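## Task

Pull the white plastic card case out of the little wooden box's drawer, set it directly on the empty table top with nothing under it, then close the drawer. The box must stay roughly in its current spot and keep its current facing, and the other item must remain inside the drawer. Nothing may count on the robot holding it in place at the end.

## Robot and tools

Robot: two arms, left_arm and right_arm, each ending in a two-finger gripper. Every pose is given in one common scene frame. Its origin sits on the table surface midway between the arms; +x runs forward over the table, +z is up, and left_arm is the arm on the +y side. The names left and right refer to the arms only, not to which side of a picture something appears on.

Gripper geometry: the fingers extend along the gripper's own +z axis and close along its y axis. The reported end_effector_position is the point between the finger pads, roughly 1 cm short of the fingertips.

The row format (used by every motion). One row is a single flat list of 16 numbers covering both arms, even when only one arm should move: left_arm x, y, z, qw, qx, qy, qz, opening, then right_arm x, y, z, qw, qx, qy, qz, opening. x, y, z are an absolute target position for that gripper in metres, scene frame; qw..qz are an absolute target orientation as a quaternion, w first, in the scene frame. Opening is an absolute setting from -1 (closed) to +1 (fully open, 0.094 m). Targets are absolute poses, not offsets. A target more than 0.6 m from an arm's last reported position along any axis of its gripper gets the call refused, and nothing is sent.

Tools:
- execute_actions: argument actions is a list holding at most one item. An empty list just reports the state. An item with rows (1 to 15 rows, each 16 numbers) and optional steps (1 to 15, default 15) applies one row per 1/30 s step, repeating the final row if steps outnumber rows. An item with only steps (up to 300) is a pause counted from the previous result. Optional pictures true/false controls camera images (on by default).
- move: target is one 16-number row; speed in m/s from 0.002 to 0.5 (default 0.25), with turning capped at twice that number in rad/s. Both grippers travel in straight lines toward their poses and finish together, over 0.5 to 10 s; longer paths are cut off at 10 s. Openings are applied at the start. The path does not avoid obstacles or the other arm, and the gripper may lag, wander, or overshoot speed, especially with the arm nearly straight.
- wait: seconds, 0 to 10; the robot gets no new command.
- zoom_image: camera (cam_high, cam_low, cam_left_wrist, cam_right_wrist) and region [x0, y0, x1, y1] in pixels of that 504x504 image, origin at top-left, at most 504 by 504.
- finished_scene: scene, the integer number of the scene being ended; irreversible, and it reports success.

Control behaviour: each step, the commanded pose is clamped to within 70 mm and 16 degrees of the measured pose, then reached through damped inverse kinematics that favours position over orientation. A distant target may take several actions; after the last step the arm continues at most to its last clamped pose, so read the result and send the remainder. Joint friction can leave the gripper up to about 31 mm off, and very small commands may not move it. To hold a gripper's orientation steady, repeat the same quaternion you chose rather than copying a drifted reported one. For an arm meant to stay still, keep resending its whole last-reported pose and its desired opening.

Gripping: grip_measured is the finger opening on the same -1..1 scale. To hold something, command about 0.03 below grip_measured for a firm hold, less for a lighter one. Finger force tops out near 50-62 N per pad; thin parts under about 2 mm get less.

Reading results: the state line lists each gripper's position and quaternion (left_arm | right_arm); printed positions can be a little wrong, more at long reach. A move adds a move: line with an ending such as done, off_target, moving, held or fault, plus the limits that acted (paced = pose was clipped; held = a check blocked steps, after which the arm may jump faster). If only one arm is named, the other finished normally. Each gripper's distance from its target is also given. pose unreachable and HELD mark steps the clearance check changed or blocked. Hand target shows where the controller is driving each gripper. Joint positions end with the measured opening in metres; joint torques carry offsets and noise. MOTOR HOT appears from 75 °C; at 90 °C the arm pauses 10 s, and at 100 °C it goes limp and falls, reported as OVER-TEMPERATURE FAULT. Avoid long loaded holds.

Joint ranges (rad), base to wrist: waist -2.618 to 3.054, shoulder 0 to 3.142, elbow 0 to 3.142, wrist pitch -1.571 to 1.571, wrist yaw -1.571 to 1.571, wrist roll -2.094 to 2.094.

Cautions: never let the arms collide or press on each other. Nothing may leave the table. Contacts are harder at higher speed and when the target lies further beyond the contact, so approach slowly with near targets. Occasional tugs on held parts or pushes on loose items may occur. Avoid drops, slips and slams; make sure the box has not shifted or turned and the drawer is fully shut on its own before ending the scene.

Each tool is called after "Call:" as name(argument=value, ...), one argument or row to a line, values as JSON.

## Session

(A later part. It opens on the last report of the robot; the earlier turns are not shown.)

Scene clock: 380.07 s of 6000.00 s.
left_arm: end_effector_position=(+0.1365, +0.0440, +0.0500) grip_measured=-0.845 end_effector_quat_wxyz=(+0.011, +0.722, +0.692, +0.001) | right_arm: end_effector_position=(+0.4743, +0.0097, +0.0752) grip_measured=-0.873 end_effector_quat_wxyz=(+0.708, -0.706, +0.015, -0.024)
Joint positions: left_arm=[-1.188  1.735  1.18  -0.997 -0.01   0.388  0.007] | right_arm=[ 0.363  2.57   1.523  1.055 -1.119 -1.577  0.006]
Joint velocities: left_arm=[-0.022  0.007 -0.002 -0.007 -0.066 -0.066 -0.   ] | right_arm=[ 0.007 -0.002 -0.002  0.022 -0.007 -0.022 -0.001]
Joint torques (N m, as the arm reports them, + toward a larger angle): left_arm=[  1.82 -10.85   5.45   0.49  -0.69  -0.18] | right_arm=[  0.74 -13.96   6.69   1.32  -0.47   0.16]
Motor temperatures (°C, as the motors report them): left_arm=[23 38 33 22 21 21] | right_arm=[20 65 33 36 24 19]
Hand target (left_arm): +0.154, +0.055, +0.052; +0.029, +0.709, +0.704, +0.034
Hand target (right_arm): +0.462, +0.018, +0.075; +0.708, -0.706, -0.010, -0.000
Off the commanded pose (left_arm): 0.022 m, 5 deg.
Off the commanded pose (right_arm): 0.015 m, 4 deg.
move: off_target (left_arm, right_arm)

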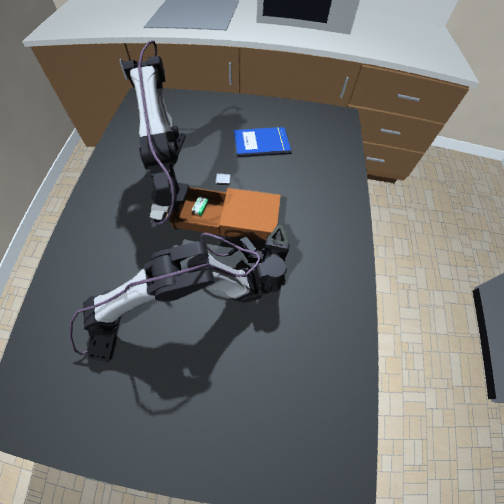

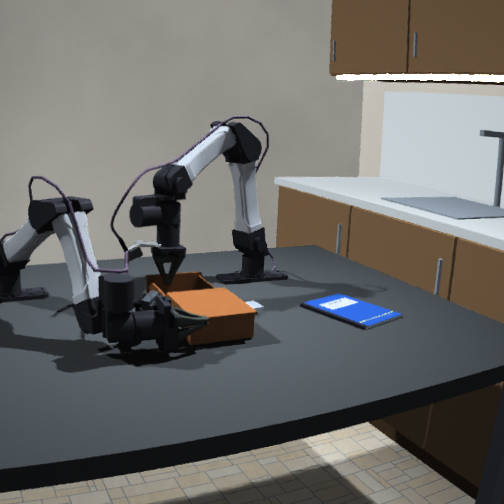

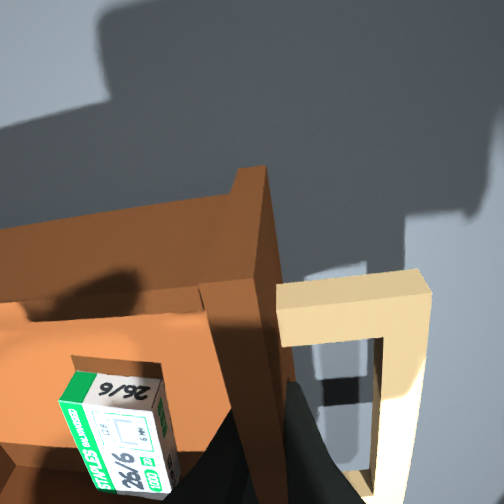

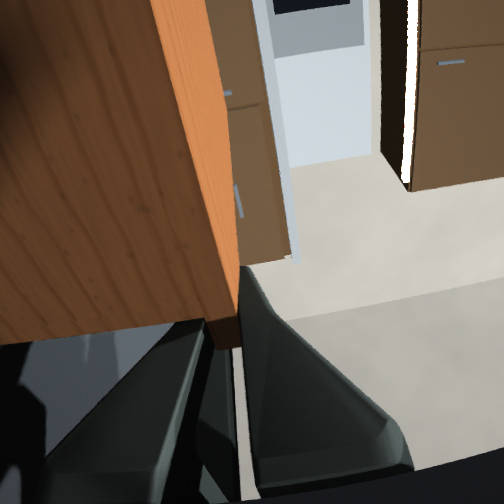

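Call:
move(
  target=[0.19,0.045,0.048,0.06,0.69,0.72,0.06,-1,0.455,0.02,0.075,0.708,-0.706,-0.025,0.015,-1],
  speed=0.008,
)

Call:
zoom_image(
  camera="cam_high",
  region=[150, 150, 320, 280],
)

Scene clock: 399.43 s of 6000.00 s.
left_arm: end_effector_position=(+0.1409, +0.0457, +0.0486) grip_measured=-0.845 end_effector_quat_wxyz=(+0.007, +0.724, +0.690, -0.003) | right_arm: end_effector_position=(+0.4753, +0.0096, +0.0752) grip_measured=-0.873 end_effector_quat_wxyz=(+0.708, -0.706, +0.017, -0.026)
Joint positions: left_arm=[-1.167  1.74   1.18  -0.996 -0.001  0.412  0.007] | right_arm=[ 0.363  2.57   1.523  1.055 -1.114 -1.577  0.006]
Joint velocities: left_arm=[ 0.002 -0.002  0.007  0.007  0.007 -0.007  0.001] | right_arm=[ 0.012 -0.002 -0.007 -0.022 -0.051 -0.037 -0.   ]
Joint torques (N m, as the arm reports them, + toward a larger angle): left_arm=[ 3.47 -7.75  8.8   0.86 -1.19 -0.4 ] | right_arm=[  0.97 -13.91   7.25   1.33  -0.78   0.14]
Motor temperatures (°C, as the motors report them): left_arm=[23 38 33 22 22 21] | right_arm=[20 65 33 36 24 19]
Hand target (left_arm): +0.182, +0.046, +0.050; +0.055, +0.692, +0.718, +0.051
Hand target (right_arm): +0.457, +0.018, +0.075; +0.708, -0.705, -0.020, +0.010
Off the commanded pose (left_arm): 0.049 m, 11 deg.
Off the commanded pose (right_arm): 0.023 m, 7 deg.
After step 90, 6.17 s passed at rest.
move: off_target (left_arm, right_arm; path cut at 10 s)

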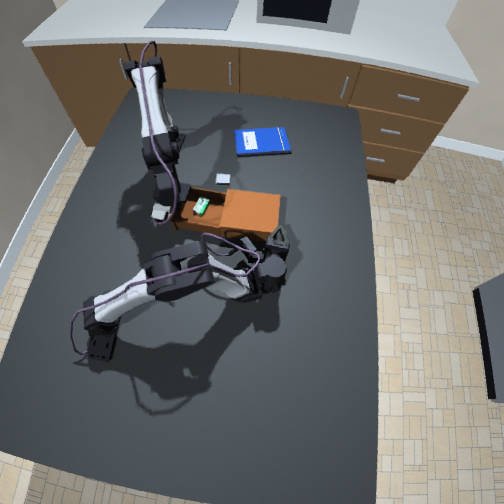

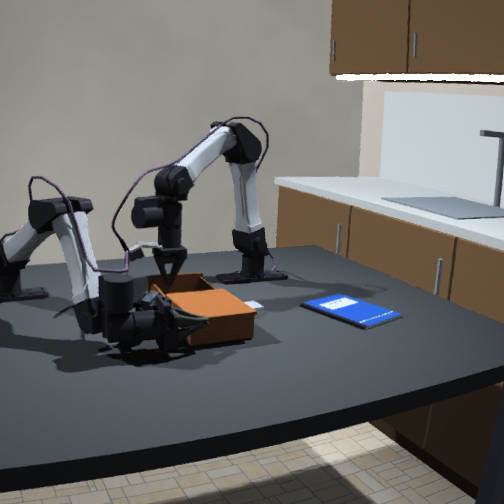

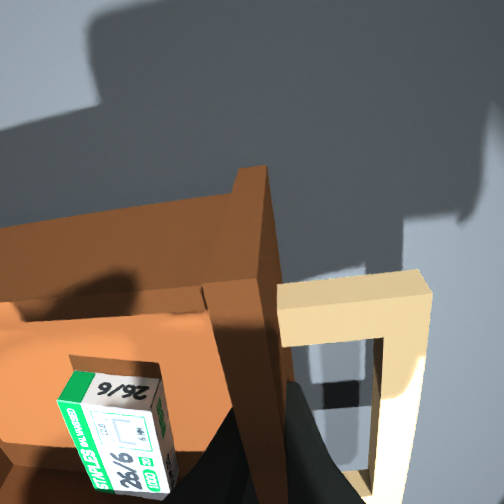

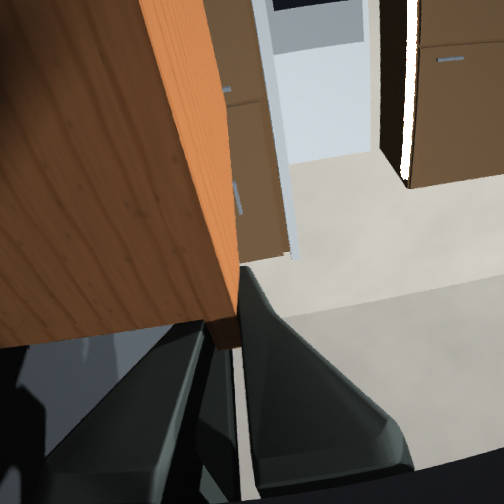

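Region (150, 150, 320, 280) of cam_high's 504x504 image, scaled by 2.965, with more detail than that image has; it fills the top 385 rows of this view, and the rest is white.

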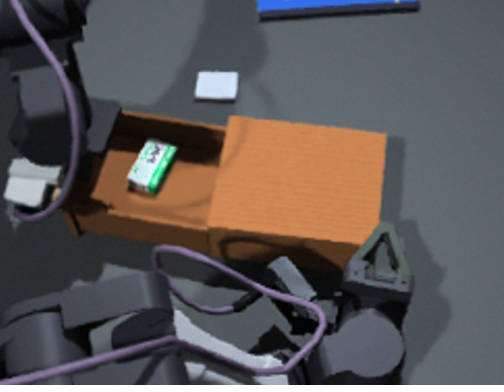

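Gained 3–4 mm relative: it's in. Drawer front slightly too +y; push on with −y bias.

Call:
move(
  target=[0.22,0.025,0.05,0.06,0.705,0.705,0.05,-1,0.45,0.02,0.075,0.708,-0.706,-0.035,0.025,-1],
  speed=0.02,
)

Call:
zoom_image(
  camera="cam_high",
  region=[150, 150, 320, 280],
)

Scene clock: 410.97 s of 6000.00 s.
left_arm: end_effector_position=(+0.1564, +0.0405, +0.0539) grip_measured=-0.845 end_effector_quat_wxyz=(-0.022, +0.730, +0.683, -0.011) | right_arm: end_effector_position=(+0.4889, +0.0003, +0.0759) grip_measured=-0.873 end_effector_quat_wxyz=(+0.708, -0.704, +0.028, -0.043)
Joint positions: left_arm=[-1.108  1.818  1.297 -1.085  0.034  0.491  0.007] | right_arm=[ 0.341  2.579  1.542  1.051 -1.096 -1.579  0.006]
Joint velocities: left_arm=[ 0.007 -0.012  0.017 -0.007  0.007 -0.037 -0.   ] | right_arm=[ 0.002  0.002 -0.007  0.022 -0.081 -0.022 -0.   ]
Joint torques (N m, as the arm reports them, + toward a larger angle): left_arm=[ 4.35 -7.36 10.57  1.37 -1.37 -0.18] | right_arm=[  2.67 -14.15   6.61   1.34  -1.33   0.14]
Motor temperatures (°C, as the motors report them): left_arm=[23 37 34 23 22 21] | right_arm=[20 65 33 36 24 19]
Hand target (left_arm): +0.214, +0.029, +0.056; +0.057, +0.702, +0.708, +0.047
Hand target (right_arm): +0.453, +0.019, +0.074; +0.708, -0.705, -0.033, +0.022
Off the commanded pose (left_arm): 0.066 m, 12 deg.
Off the commanded pose (right_arm): 0.044 m, 11 deg.
After step 90, 4.23 s passed at rest.
move: off_target (left_arm, right_arm)

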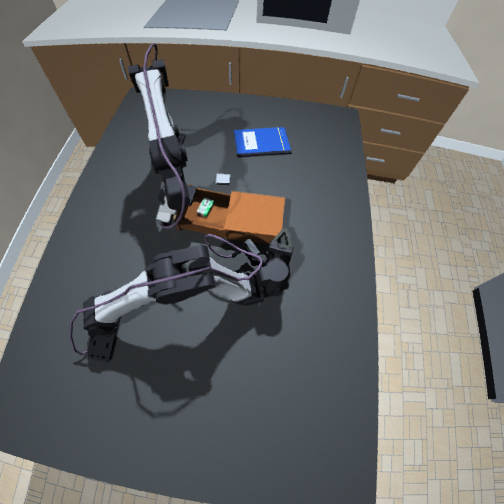

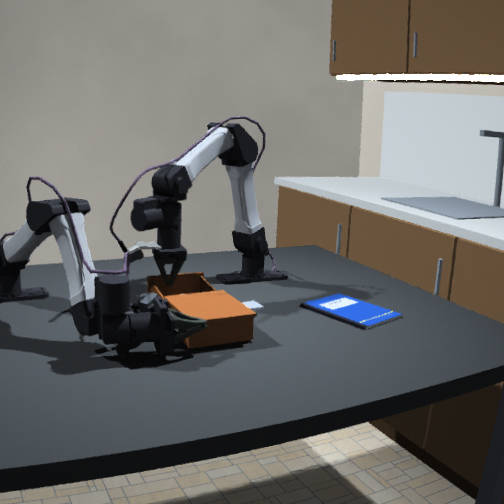

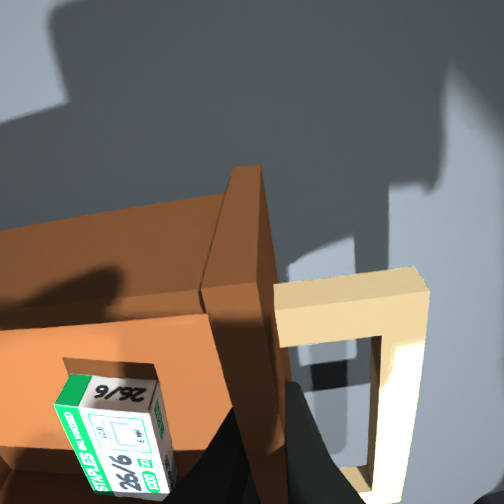

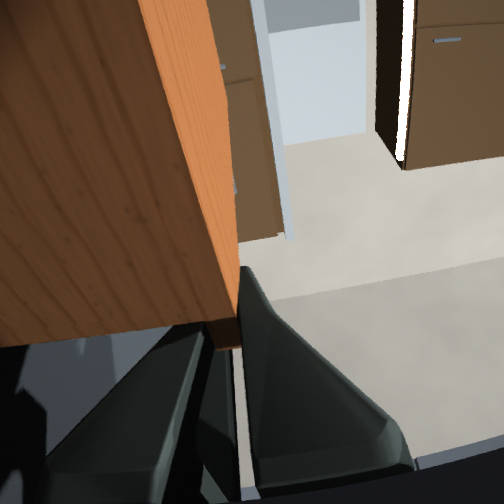

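Region (150, 150, 320, 280) of cam_high's 504x504 image, scaled by 2.965, with more detail than that image has; it fills the top 385 rows of this view, and the rest is white.

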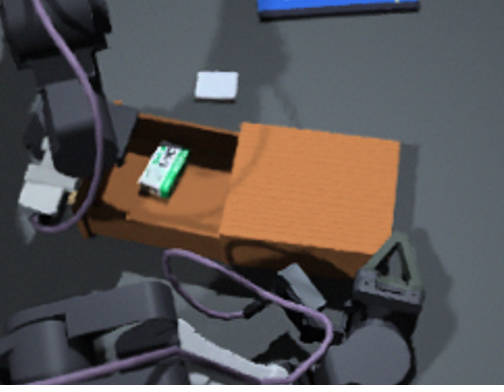

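Call:
move(
  target=[0.07,0.04,0.045,0.0,0.71,0.70,0.0,-1,0.465,0.017,0.075,0.708,-0.706,-0.005,-0.005,-1],
  speed=0.04,
)

Call:
move(
  target=[0.07,0.04,0.045,0.0,0.71,0.70,0.0,-0.4,0.465,0.017,0.075,0.708,-0.706,-0.005,-0.005,-1],
)

Call:
move(
  target=[0.07,0.04,0.12,0.0,0.71,0.70,0.0,-0.4,0.465,0.017,0.075,0.708,-0.706,-0.005,-0.005,-1],
  speed=0.1,
)

Call:
move(
  target=[0.2,0.09,0.11,0.354,0.612,0.612,0.354,-0.4,0.465,0.017,0.075,0.708,-0.706,-0.005,-0.005,-1],
  speed=0.2,
)

Scene clock: 431.37 s of 6000.00 s.
left_arm: end_effector_position=(+0.0733, +0.0377, +0.0462) grip_measured=-0.845 end_effector_quat_wxyz=(-0.006, +0.713, +0.701, -0.003) | right_arm: end_effector_position=(+0.4760, +0.0101, +0.0758) grip_measured=-0.873 end_effector_quat_wxyz=(+0.709, -0.705, +0.009, -0.024)
Joint positions: left_arm=[-1.383  1.728  1.156 -1.004  0.012  0.166  0.007] | right_arm=[ 0.361  2.579  1.542  1.051 -1.13  -1.581  0.006]
Joint velocities: left_arm=[-0.012 -0.007 -0.007 -0.007 -0.081 -0.125 -0.001] | right_arm=[-0.012 -0.007  0.002  0.007  0.051 -0.022 -0.001]
Joint torques (N m, as the arm reports them, + toward a larger angle): left_arm=[ -0.74 -10.16   5.08   0.44  -0.2   -0.15] | right_arm=[  0.81 -14.73   5.37   1.35  -0.23   0.22]
Motor temperatures (°C, as the motors report them): left_arm=[23 36 36 23 23 21] | right_arm=[21 66 33 36 26 19]
Hand target (left_arm): +0.072, +0.042, +0.045; -0.000, +0.712, +0.702, +0.003
Hand target (right_arm): +0.465, +0.017, +0.075; +0.709, -0.706, -0.005, -0.005
Off the commanded pose (left_arm): 0.004 m, 1 deg.
Off the commanded pose (right_arm): 0.013 m, 3 deg.
After step 90, 14.93 s passed at rest.
move: off_target (right_arm)

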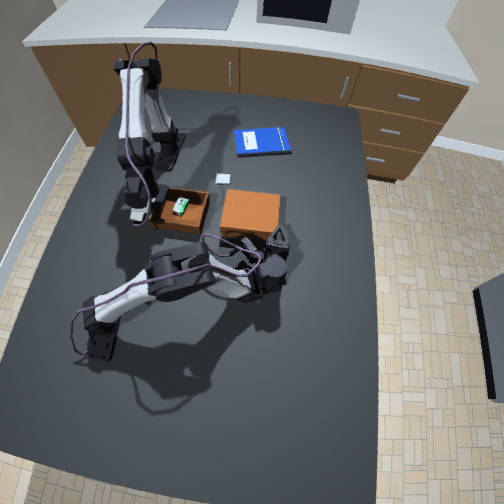

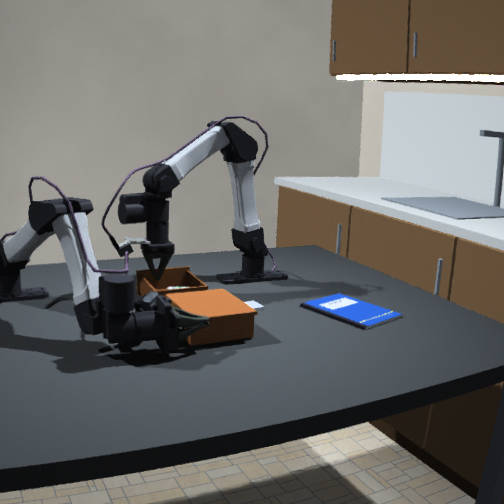

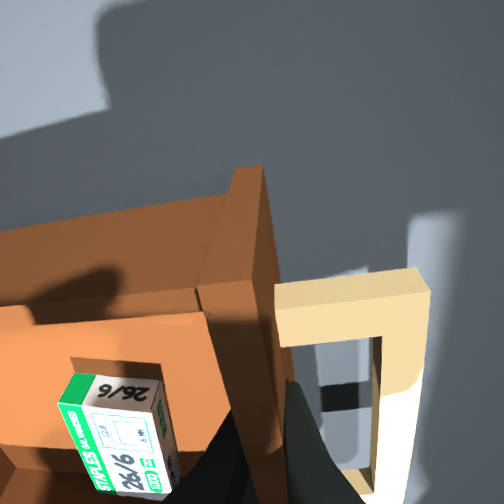

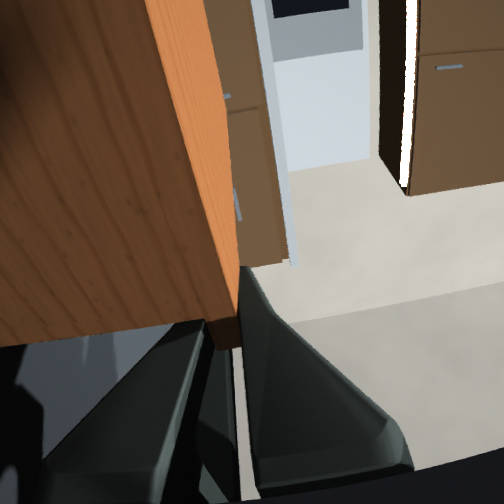

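Scene clock: 432.07 s of 6000.00 s.
left_arm: end_effector_position=(+0.0743, +0.0377, +0.0462) grip_measured=-0.402 end_effector_quat_wxyz=(-0.004, +0.710, +0.704, -0.001) | right_arm: end_effector_position=(+0.4759, +0.0101, +0.0758) grip_measured=-0.873 end_effector_quat_wxyz=(+0.709, -0.705, +0.009, -0.024)
Joint positions: left_arm=[-1.383  1.728  1.156 -1.004  0.006  0.158  0.028] | right_arm=[ 0.361  2.579  1.542  1.051 -1.13  -1.581  0.006]
Joint velocities: left_arm=[ 0.002 -0.012  0.002 -0.007  0.037  0.066 -0.001] | right_arm=[ 0.007 -0.002  0.022 -0.037 -0.022 -0.066 -0.001]
Joint torques (N m, as the arm reports them, + toward a larger angle): left_arm=[ -1.05 -10.     5.44   0.47  -0.1   -0.15] | right_arm=[  0.74 -14.78   5.52   1.31  -0.3    0.17]
Motor temperatures (°C, as the motors report them): left_arm=[23 36 36 23 23 21] | right_arm=[21 66 33 36 26 19]
Hand target (left_arm): +0.070, +0.040, +0.045; -0.000, +0.712, +0.702, +0.000
Hand target (right_arm): +0.465, +0.017, +0.075; +0.708, -0.706, -0.005, -0.005
Off the commanded pose (left_arm): 0.005 m, 1 deg.
Off the commanded pose (right_arm): 0.013 m, 3 deg.
move: off_target (right_arm)

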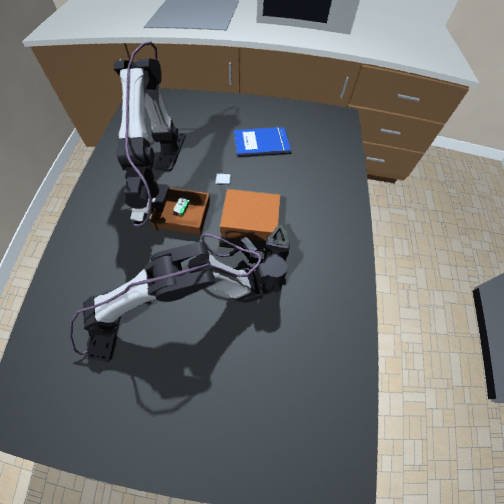

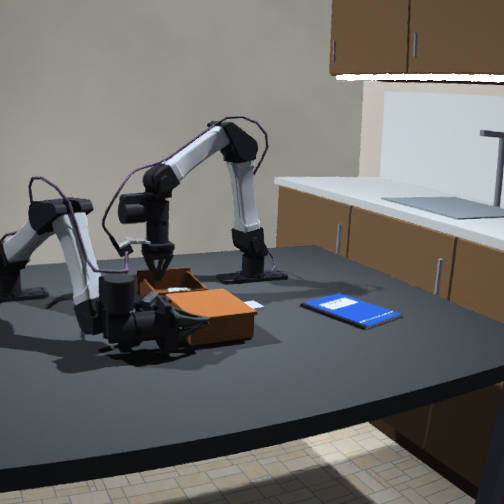

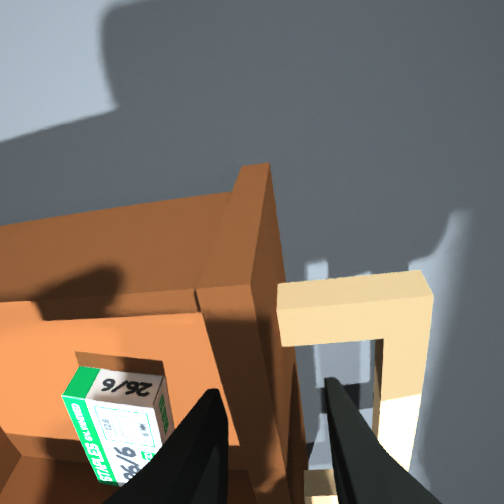

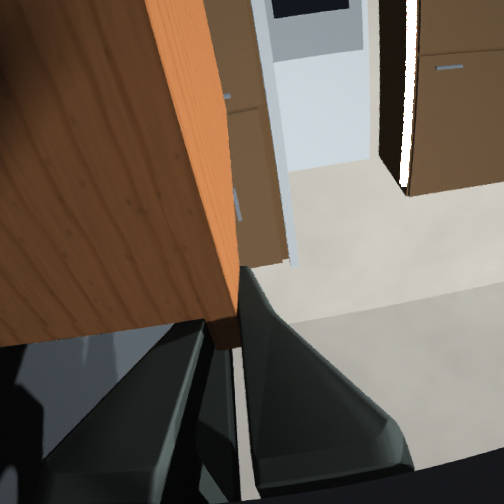

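Scene clock: 433.40 s of 6000.00 s.
left_arm: end_effector_position=(+0.0735, +0.0429, +0.1124) grip_measured=-0.402 end_effector_quat_wxyz=(-0.008, +0.710, +0.704, +0.002) | right_arm: end_effector_position=(+0.4758, +0.0101, +0.0758) grip_measured=-0.873 end_effector_quat_wxyz=(+0.709, -0.705, +0.008, -0.024)
Joint positions: left_arm=[-1.383  1.668  1.357 -1.276  0.006  0.157  0.028] | right_arm=[ 0.361  2.579  1.542  1.051 -1.131 -1.581  0.006]
Joint velocities: left_arm=[ 0.007 -0.022 -0.002  0.007 -0.007 -0.007  0.   ] | right_arm=[-0.007 -0.017 -0.007  0.022 -0.051  0.007  0.001]
Joint torques (N m, as the arm reports them, + toward a larger angle): left_arm=[-1.04 -8.98  9.4   0.25 -0.11 -0.16] | right_arm=[  0.68 -14.91   5.62   1.29  -0.27   0.17]
Motor temperatures (°C, as the motors report them): left_arm=[23 36 36 23 23 21] | right_arm=[21 66 33 36 25 19]
Hand target (left_arm): +0.070, +0.040, +0.120; -0.000, +0.712, +0.702, -0.000
Hand target (right_arm): +0.465, +0.017, +0.075; +0.708, -0.706, -0.005, -0.005
Off the commanded pose (left_arm): 0.009 m, 1 deg.
Off the commanded pose (right_arm): 0.013 m, 3 deg.
move: off_target (right_arm)

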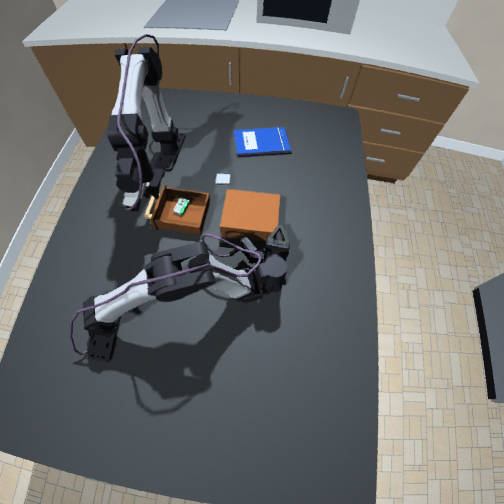

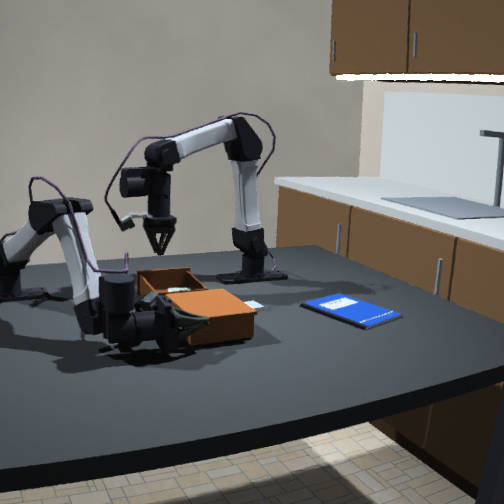

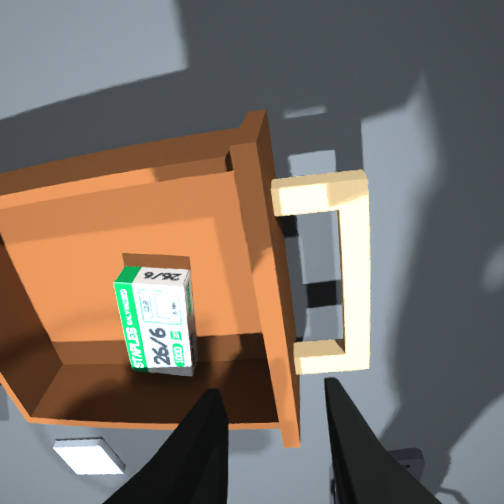

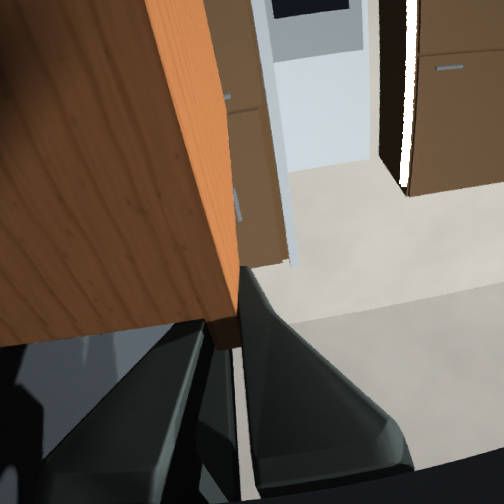

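Scene clock: 436.70 s of 6000.00 s.
left_arm: end_effector_position=(+0.1996, +0.0805, +0.1102) grip_measured=-0.402 end_effector_quat_wxyz=(+0.362, +0.614, +0.612, +0.342) | right_arm: end_effector_position=(+0.4757, +0.0101, +0.0758) grip_measured=-0.873 end_effector_quat_wxyz=(+0.709, -0.705, +0.008, -0.024)
Joint positions: left_arm=[-1.451  1.522  0.84  -0.7   -1.033  0.191  0.028] | right_arm=[ 0.361  2.579  1.542  1.051 -1.132 -1.581  0.006]
Joint velocities: left_arm=[-0.007 -0.017 -0.002 -0.037  0.051 -0.007 -0.001] | right_arm=[ 0.007 -0.017  0.007  0.037 -0.081 -0.022 -0.   ]
Joint torques (N m, as the arm reports them, + toward a larger angle): left_arm=[ 0.76 -7.68  4.81  0.83 -0.55 -0.04] | right_arm=[  0.79 -14.84   5.46   1.34  -0.24   0.2 ]
Motor temperatures (°C, as the motors report them): left_arm=[23 36 35 23 23 21] | right_arm=[20 67 33 36 25 19]
Hand target (left_arm): +0.202, +0.088, +0.107; +0.360, +0.613, +0.611, +0.349
Hand target (right_arm): +0.465, +0.017, +0.075; +0.708, -0.706, -0.005, -0.005
Off the commanded pose (left_arm): 0.010 m, 2 deg.
Off the commanded pose (right_arm): 0.013 m, 3 deg.
move: off_target (right_arm)

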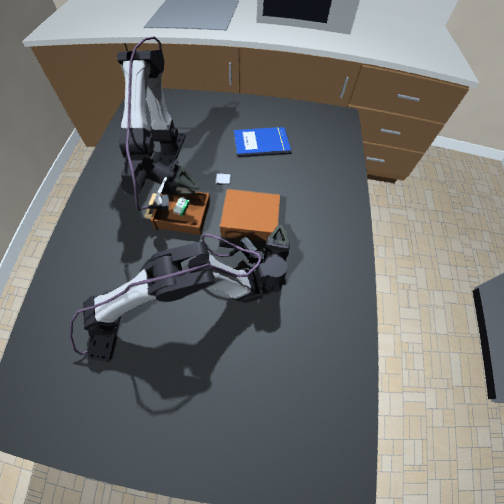

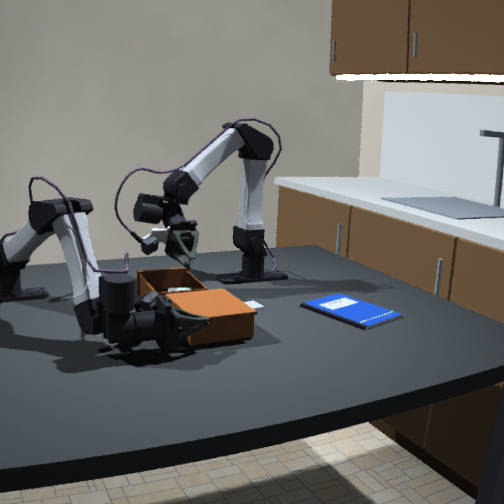

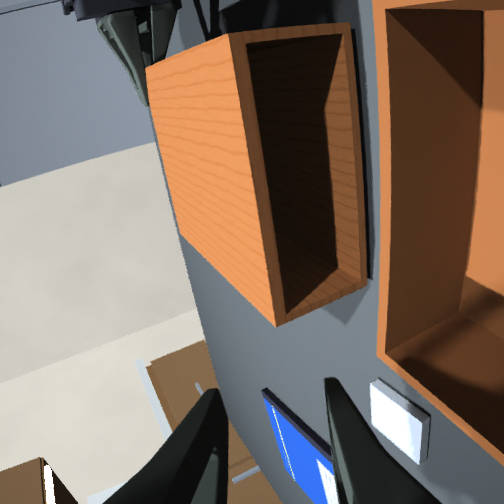

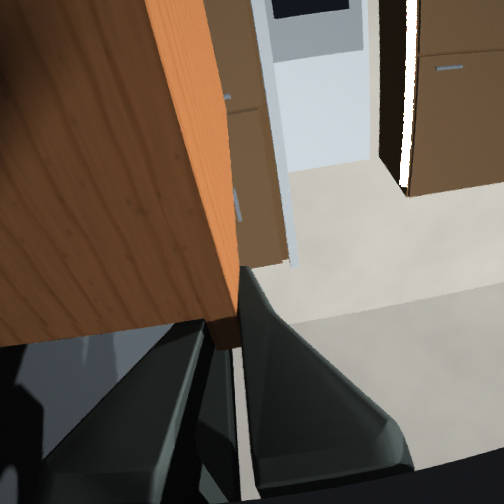

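Call:
move(
  target=[0.15,0.09,0.12,0,0,1,0,-0.2,0.465,0.017,0.075,0.708,-0.706,-0.005,-0.005,-1],
  speed=0.25,
)

Scene clock: 448.57 s of 6000.00 s.
left_arm: end_effector_position=(+0.1458, +0.0859, +0.1262) grip_measured=-0.202 end_effector_quat_wxyz=(+0.000, +0.006, +1.000, +0.004) | right_arm: end_effector_position=(+0.4756, +0.0101, +0.0758) grip_measured=-0.873 end_effector_quat_wxyz=(+0.709, -0.705, +0.008, -0.024)
Joint positions: left_arm=[-1.099  1.579  1.317 -1.316 -0.003 -1.125  0.037] | right_arm=[ 0.361  2.579  1.542  1.051 -1.132 -1.581  0.006]
Joint velocities: left_arm=[-0.002  0.007  0.007  0.037  0.022 -0.022 -0.001] | right_arm=[-0.007 -0.022  0.007 -0.051 -0.007  0.095  0.001]
Joint torques (N m, as the arm reports them, + toward a larger angle): left_arm=[ 0.95 -8.46  5.3   0.46 -0.07 -0.14] | right_arm=[  0.71 -14.88   5.69   1.32  -0.23   0.16]
Motor temperatures (°C, as the motors report them): left_arm=[23 36 35 23 22 21] | right_arm=[20 68 33 36 25 19]
Hand target (left_arm): +0.146, +0.090, +0.123; -0.003, -0.005, +1.000, +0.003
Hand target (right_arm): +0.465, +0.017, +0.075; +0.708, -0.706, -0.005, -0.005
Off the commanded pose (left_arm): 0.009 m, 1 deg.
Off the commanded pose (right_arm): 0.013 m, 3 deg.
After step 90, 4.67 s passed at rest.
move: off_target (right_arm)

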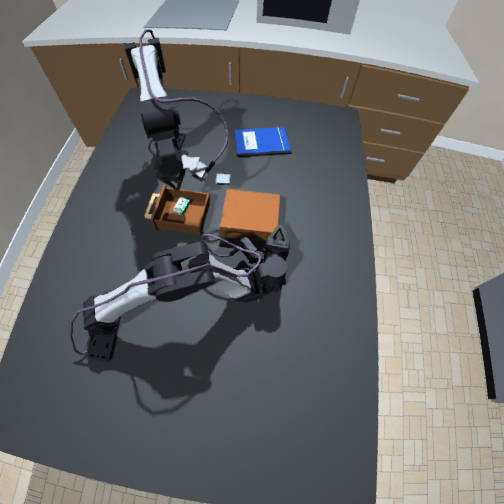

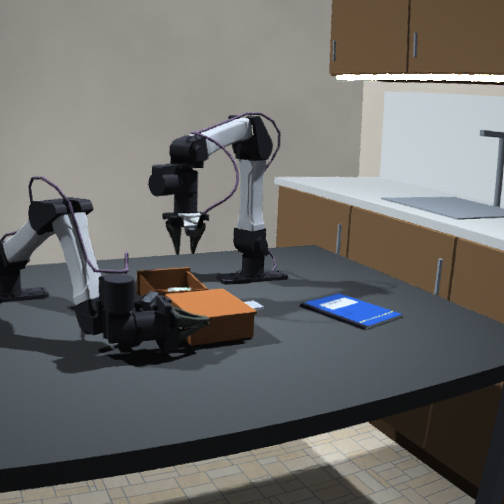

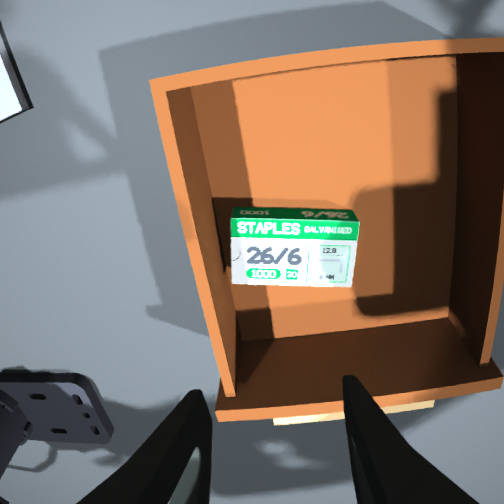

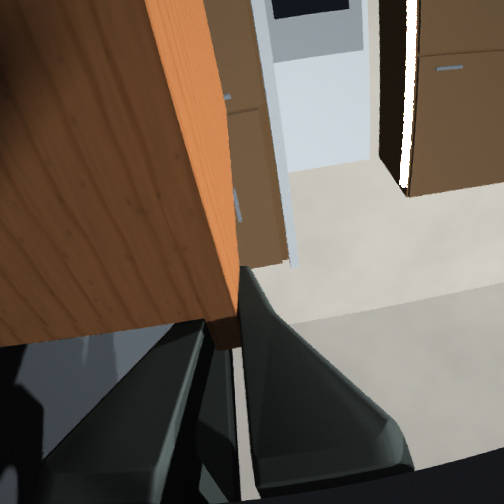

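Call:
move(
  target=[0.165,0.115,0.085,0,0,1,0,-0.2,0.465,0.017,0.075,0.708,-0.706,-0.005,-0.005,-1],
  speed=0.1,
)

Scene clock: 455.30 s of 6000.00 s.
left_arm: end_effector_position=(+0.1645, +0.1098, +0.0878) grip_measured=-0.202 end_effector_quat_wxyz=(+0.000, +0.000, +1.000, +0.001) | right_arm: end_effector_position=(+0.4756, +0.0101, +0.0758) grip_measured=-0.873 end_effector_quat_wxyz=(+0.709, -0.705, +0.008, -0.024)
Joint positions: left_arm=[-0.994  1.54   1.126 -1.157 -0.001 -1.031  0.037] | right_arm=[ 0.361  2.579  1.542  1.051 -1.132 -1.581  0.006]
Joint velocities: left_arm=[ 0.032  0.012  0.007  0.066 -0.022 -0.037 -0.001] | right_arm=[-0.002 -0.002  0.002 -0.081 -0.022 -0.051 -0.   ]
Joint torques (N m, as the arm reports them, + toward a larger angle): left_arm=[ 0.93 -8.27  5.17  0.45 -0.08  0.05] | right_arm=[  0.78 -14.88   5.5    1.3   -0.17   0.2 ]
Motor temperatures (°C, as the motors report them): left_arm=[23 36 34 23 22 21] | right_arm=[20 68 33 36 24 19]
Hand target (left_arm): +0.164, +0.115, +0.085; -0.001, -0.000, +1.000, -0.001
Hand target (right_arm): +0.465, +0.017, +0.075; +0.708, -0.706, -0.005, -0.005
Off the commanded pose (left_arm): 0.006 m, 0 deg.
Off the commanded pose (right_arm): 0.013 m, 3 deg.
After step 90, 2.63 s passed at rest.
move: off_target (right_arm)

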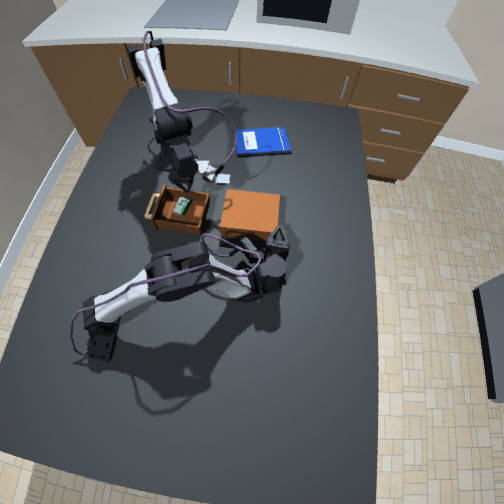

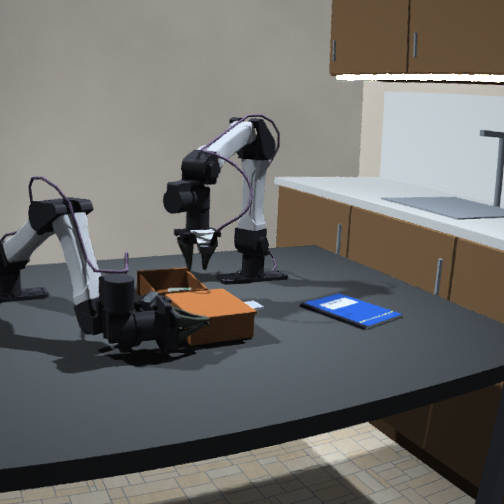

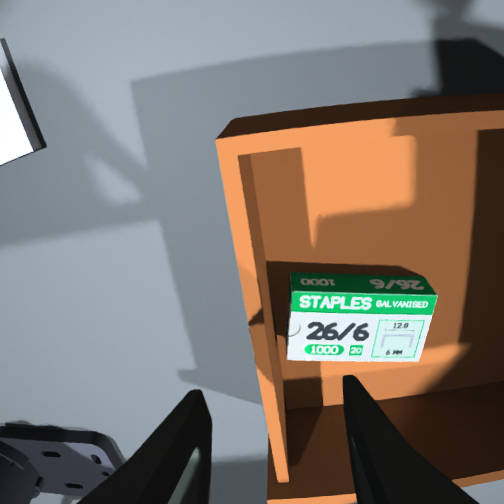

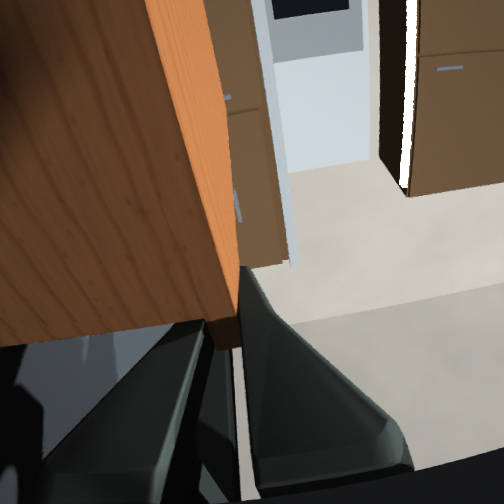

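Call:
move(
  target=[0.17,0.113,0.042,0,0,1,0,-0.4,0.465,0.017,0.075,0.708,-0.706,-0.005,-0.005,-1],
  speed=0.06,
)

Call:
move(
  target=[0.17,0.113,0.042,0,0,1,0,-1,0.465,0.017,0.075,0.708,-0.706,-0.005,-0.005,-1],
)

Call:
move(
  target=[0.222,0.113,0.053,0,0,1,0,-1,0.465,0.017,0.075,0.708,-0.706,-0.005,-0.005,-1],
  speed=0.03,
)

Scene clock: 465.20 s of 6000.00 s.
left_arm: end_effector_position=(+0.1702, +0.1064, +0.0520) grip_measured=-0.398 end_effector_quat_wxyz=(+0.008, +0.001, +1.000, -0.011) | right_arm: end_effector_position=(+0.4756, +0.0101, +0.0758) grip_measured=-0.873 end_effector_quat_wxyz=(+0.709, -0.705, +0.008, -0.024)
Joint positions: left_arm=[-0.982  1.571  1.01  -0.982 -0.001 -1.018  0.028] | right_arm=[ 0.361  2.579  1.542  1.051 -1.132 -1.581  0.006]
Joint velocities: left_arm=[ 0.002 -0.007  0.002 -0.022 -0.037 -0.037  0.   ] | right_arm=[ 0.002  0.017 -0.002 -0.051  0.007 -0.037  0.001]
Joint torques (N m, as the arm reports them, + toward a larger angle): left_arm=[ 1.01 -6.05  5.1   0.52 -0.11  0.06] | right_arm=[  0.77 -14.85   5.6    1.35  -0.23   0.21]
Motor temperatures (°C, as the motors report them): left_arm=[23 36 33 23 22 21] | right_arm=[20 69 33 36 24 19]
Hand target (left_arm): +0.169, +0.113, +0.043; -0.000, -0.000, +1.000, -0.000
Hand target (right_arm): +0.465, +0.017, +0.075; +0.708, -0.706, -0.005, -0.005
Off the commanded pose (left_arm): 0.012 m, 2 deg.
Off the commanded pose (right_arm): 0.013 m, 3 deg.
After step 90, 5.63 s passed at rest.
move: off_target (left_arm, right_arm)

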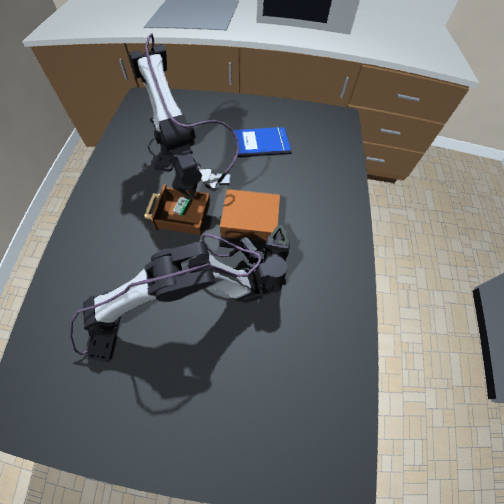

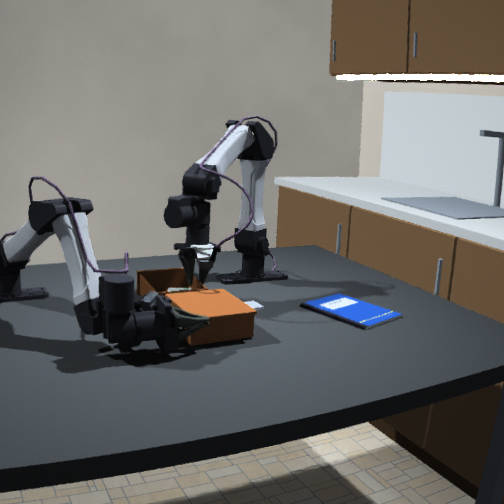

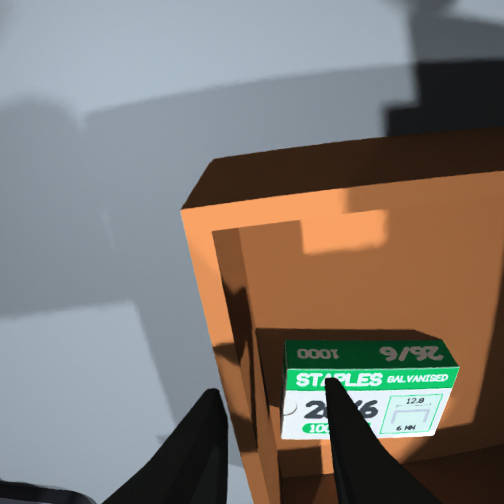

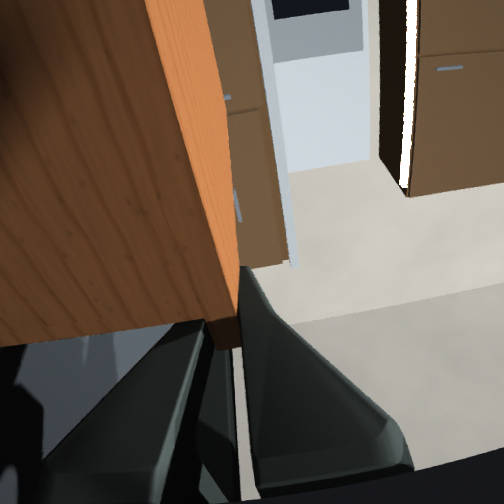

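Scene clock: 465.90 s of 6000.00 s.
left_arm: end_effector_position=(+0.1701, +0.1067, +0.0520) grip_measured=-0.973 end_effector_quat_wxyz=(+0.008, +0.002, +1.000, -0.010) | right_arm: end_effector_position=(+0.4755, +0.0101, +0.0758) grip_measured=-0.873 end_effector_quat_wxyz=(+0.709, -0.705, +0.008, -0.023)
Joint positions: left_arm=[-0.982  1.571  1.01  -0.983 -0.002 -1.017  0.001] | right_arm=[ 0.361  2.579  1.542  1.051 -1.133 -1.581  0.006]
Joint velocities: left_arm=[-0.012 -0.017 -0.002  0.037  0.007  0.007  0.   ] | right_arm=[-0.012 -0.012  0.007 -0.007 -0.066  0.037 -0.003]
Joint torques (N m, as the arm reports them, + toward a larger angle): left_arm=[ 1.02 -5.95  5.19  0.54 -0.1   0.03] | right_arm=[  0.62 -14.74   5.69   1.34  -0.24   0.15]
Motor temperatures (°C, as the motors report them): left_arm=[23 36 33 23 22 21] | right_arm=[20 69 33 36 24 19]
Hand target (left_arm): +0.170, +0.113, +0.043; -0.000, -0.000, +1.000, -0.000
Hand target (right_arm): +0.465, +0.017, +0.075; +0.708, -0.706, -0.005, -0.005
Off the commanded pose (left_arm): 0.012 m, 1 deg.
Off the commanded pose (right_arm): 0.013 m, 3 deg.
move: off_target (left_arm, right_arm)

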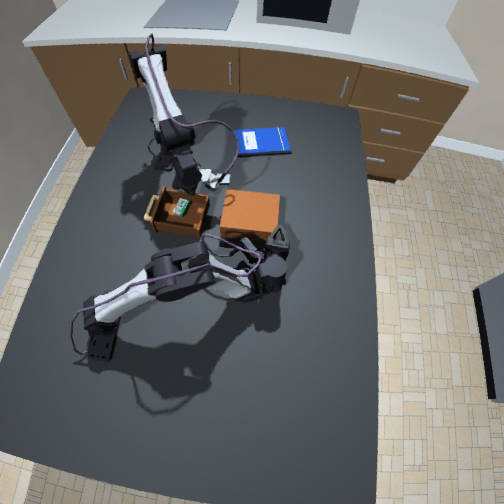

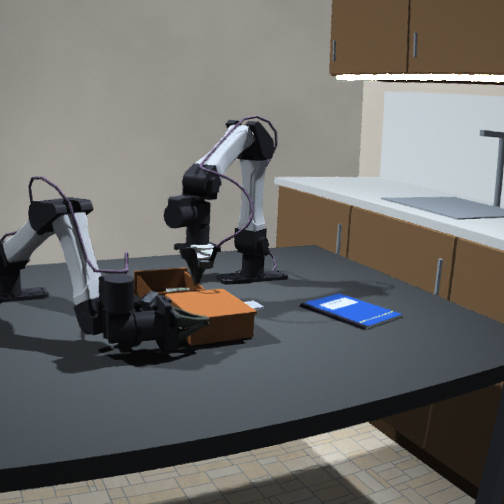

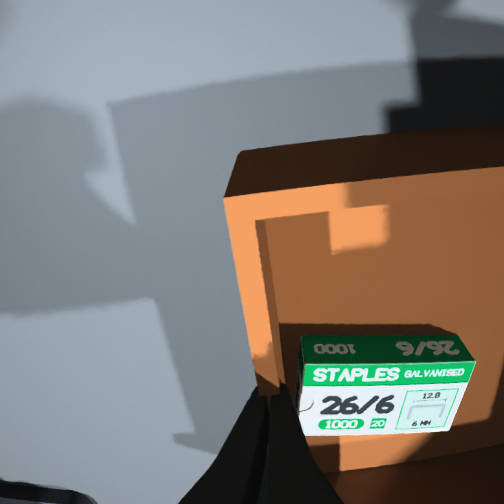

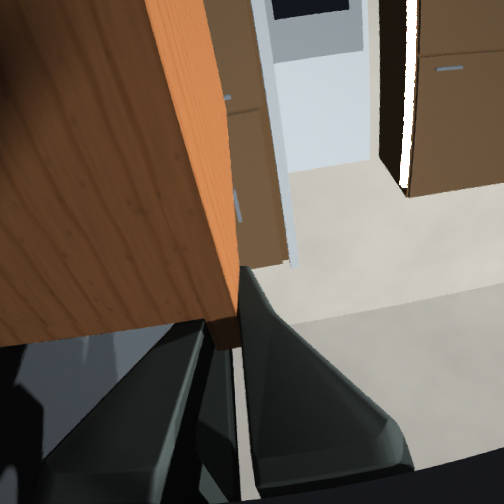

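Scene clock: 467.90 s of 6000.00 s.
left_arm: end_effector_position=(+0.2145, +0.1121, +0.0522) grip_measured=-0.973 end_effector_quat_wxyz=(-0.002, +0.002, +1.000, -0.004) | right_arm: end_effector_position=(+0.4754, +0.0101, +0.0758) grip_measured=-0.873 end_effector_quat_wxyz=(+0.709, -0.705, +0.008, -0.023)
Joint positions: left_arm=[-0.834  1.671  1.116 -1.012  0.008 -0.869  0.001] | right_arm=[ 0.361  2.579  1.542  1.051 -1.133 -1.581  0.006]
Joint velocities: left_arm=[ 0.012 -0.002 -0.007 -0.007 -0.051  0.037  0.   ] | right_arm=[ 0.007  0.002  0.007  0.037  0.037 -0.022 -0.001]
Joint torques (N m, as the arm reports them, + toward a larger angle): left_arm=[ 1.1  -6.78  9.37  0.28 -0.13  0.03] | right_arm=[  0.66 -14.86   5.7    1.33  -0.21   0.2 ]
Motor temperatures (°C, as the motors report them): left_arm=[23 35 34 23 22 21] | right_arm=[20 69 33 36 24 19]
Hand target (left_arm): +0.221, +0.112, +0.053; -0.001, -0.000, +1.000, -0.002
Hand target (right_arm): +0.465, +0.017, +0.075; +0.708, -0.706, -0.005, -0.005
Off the commanded pose (left_arm): 0.008 m, 1 deg.
Off the commanded pose (right_arm): 0.013 m, 3 deg.
move: off_target (right_arm)

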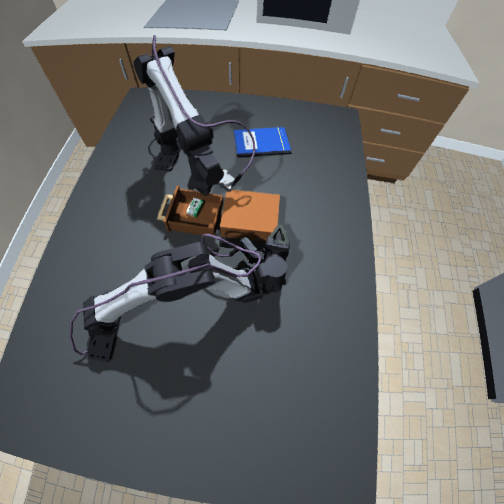

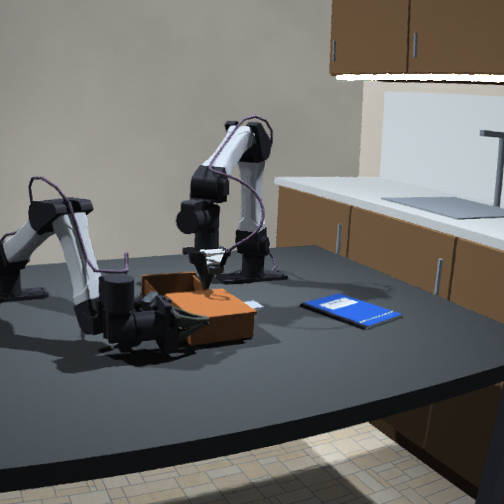

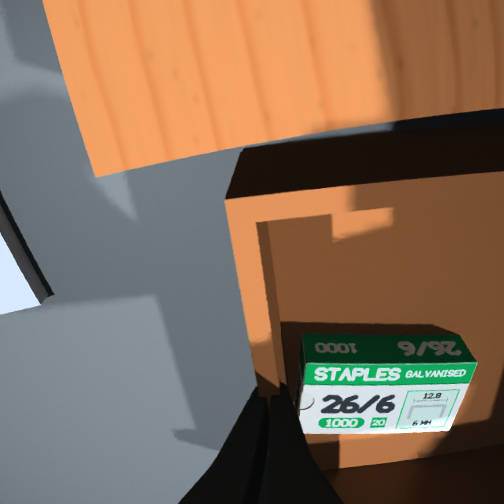

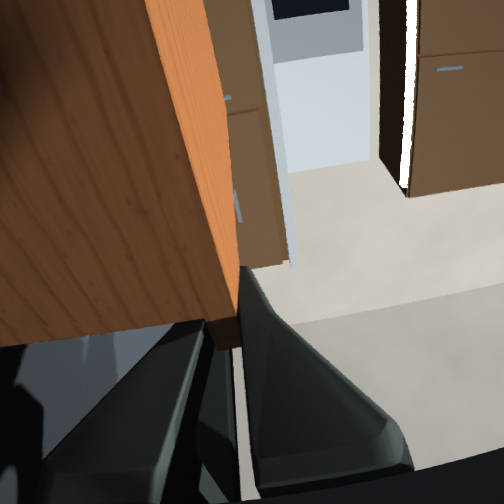

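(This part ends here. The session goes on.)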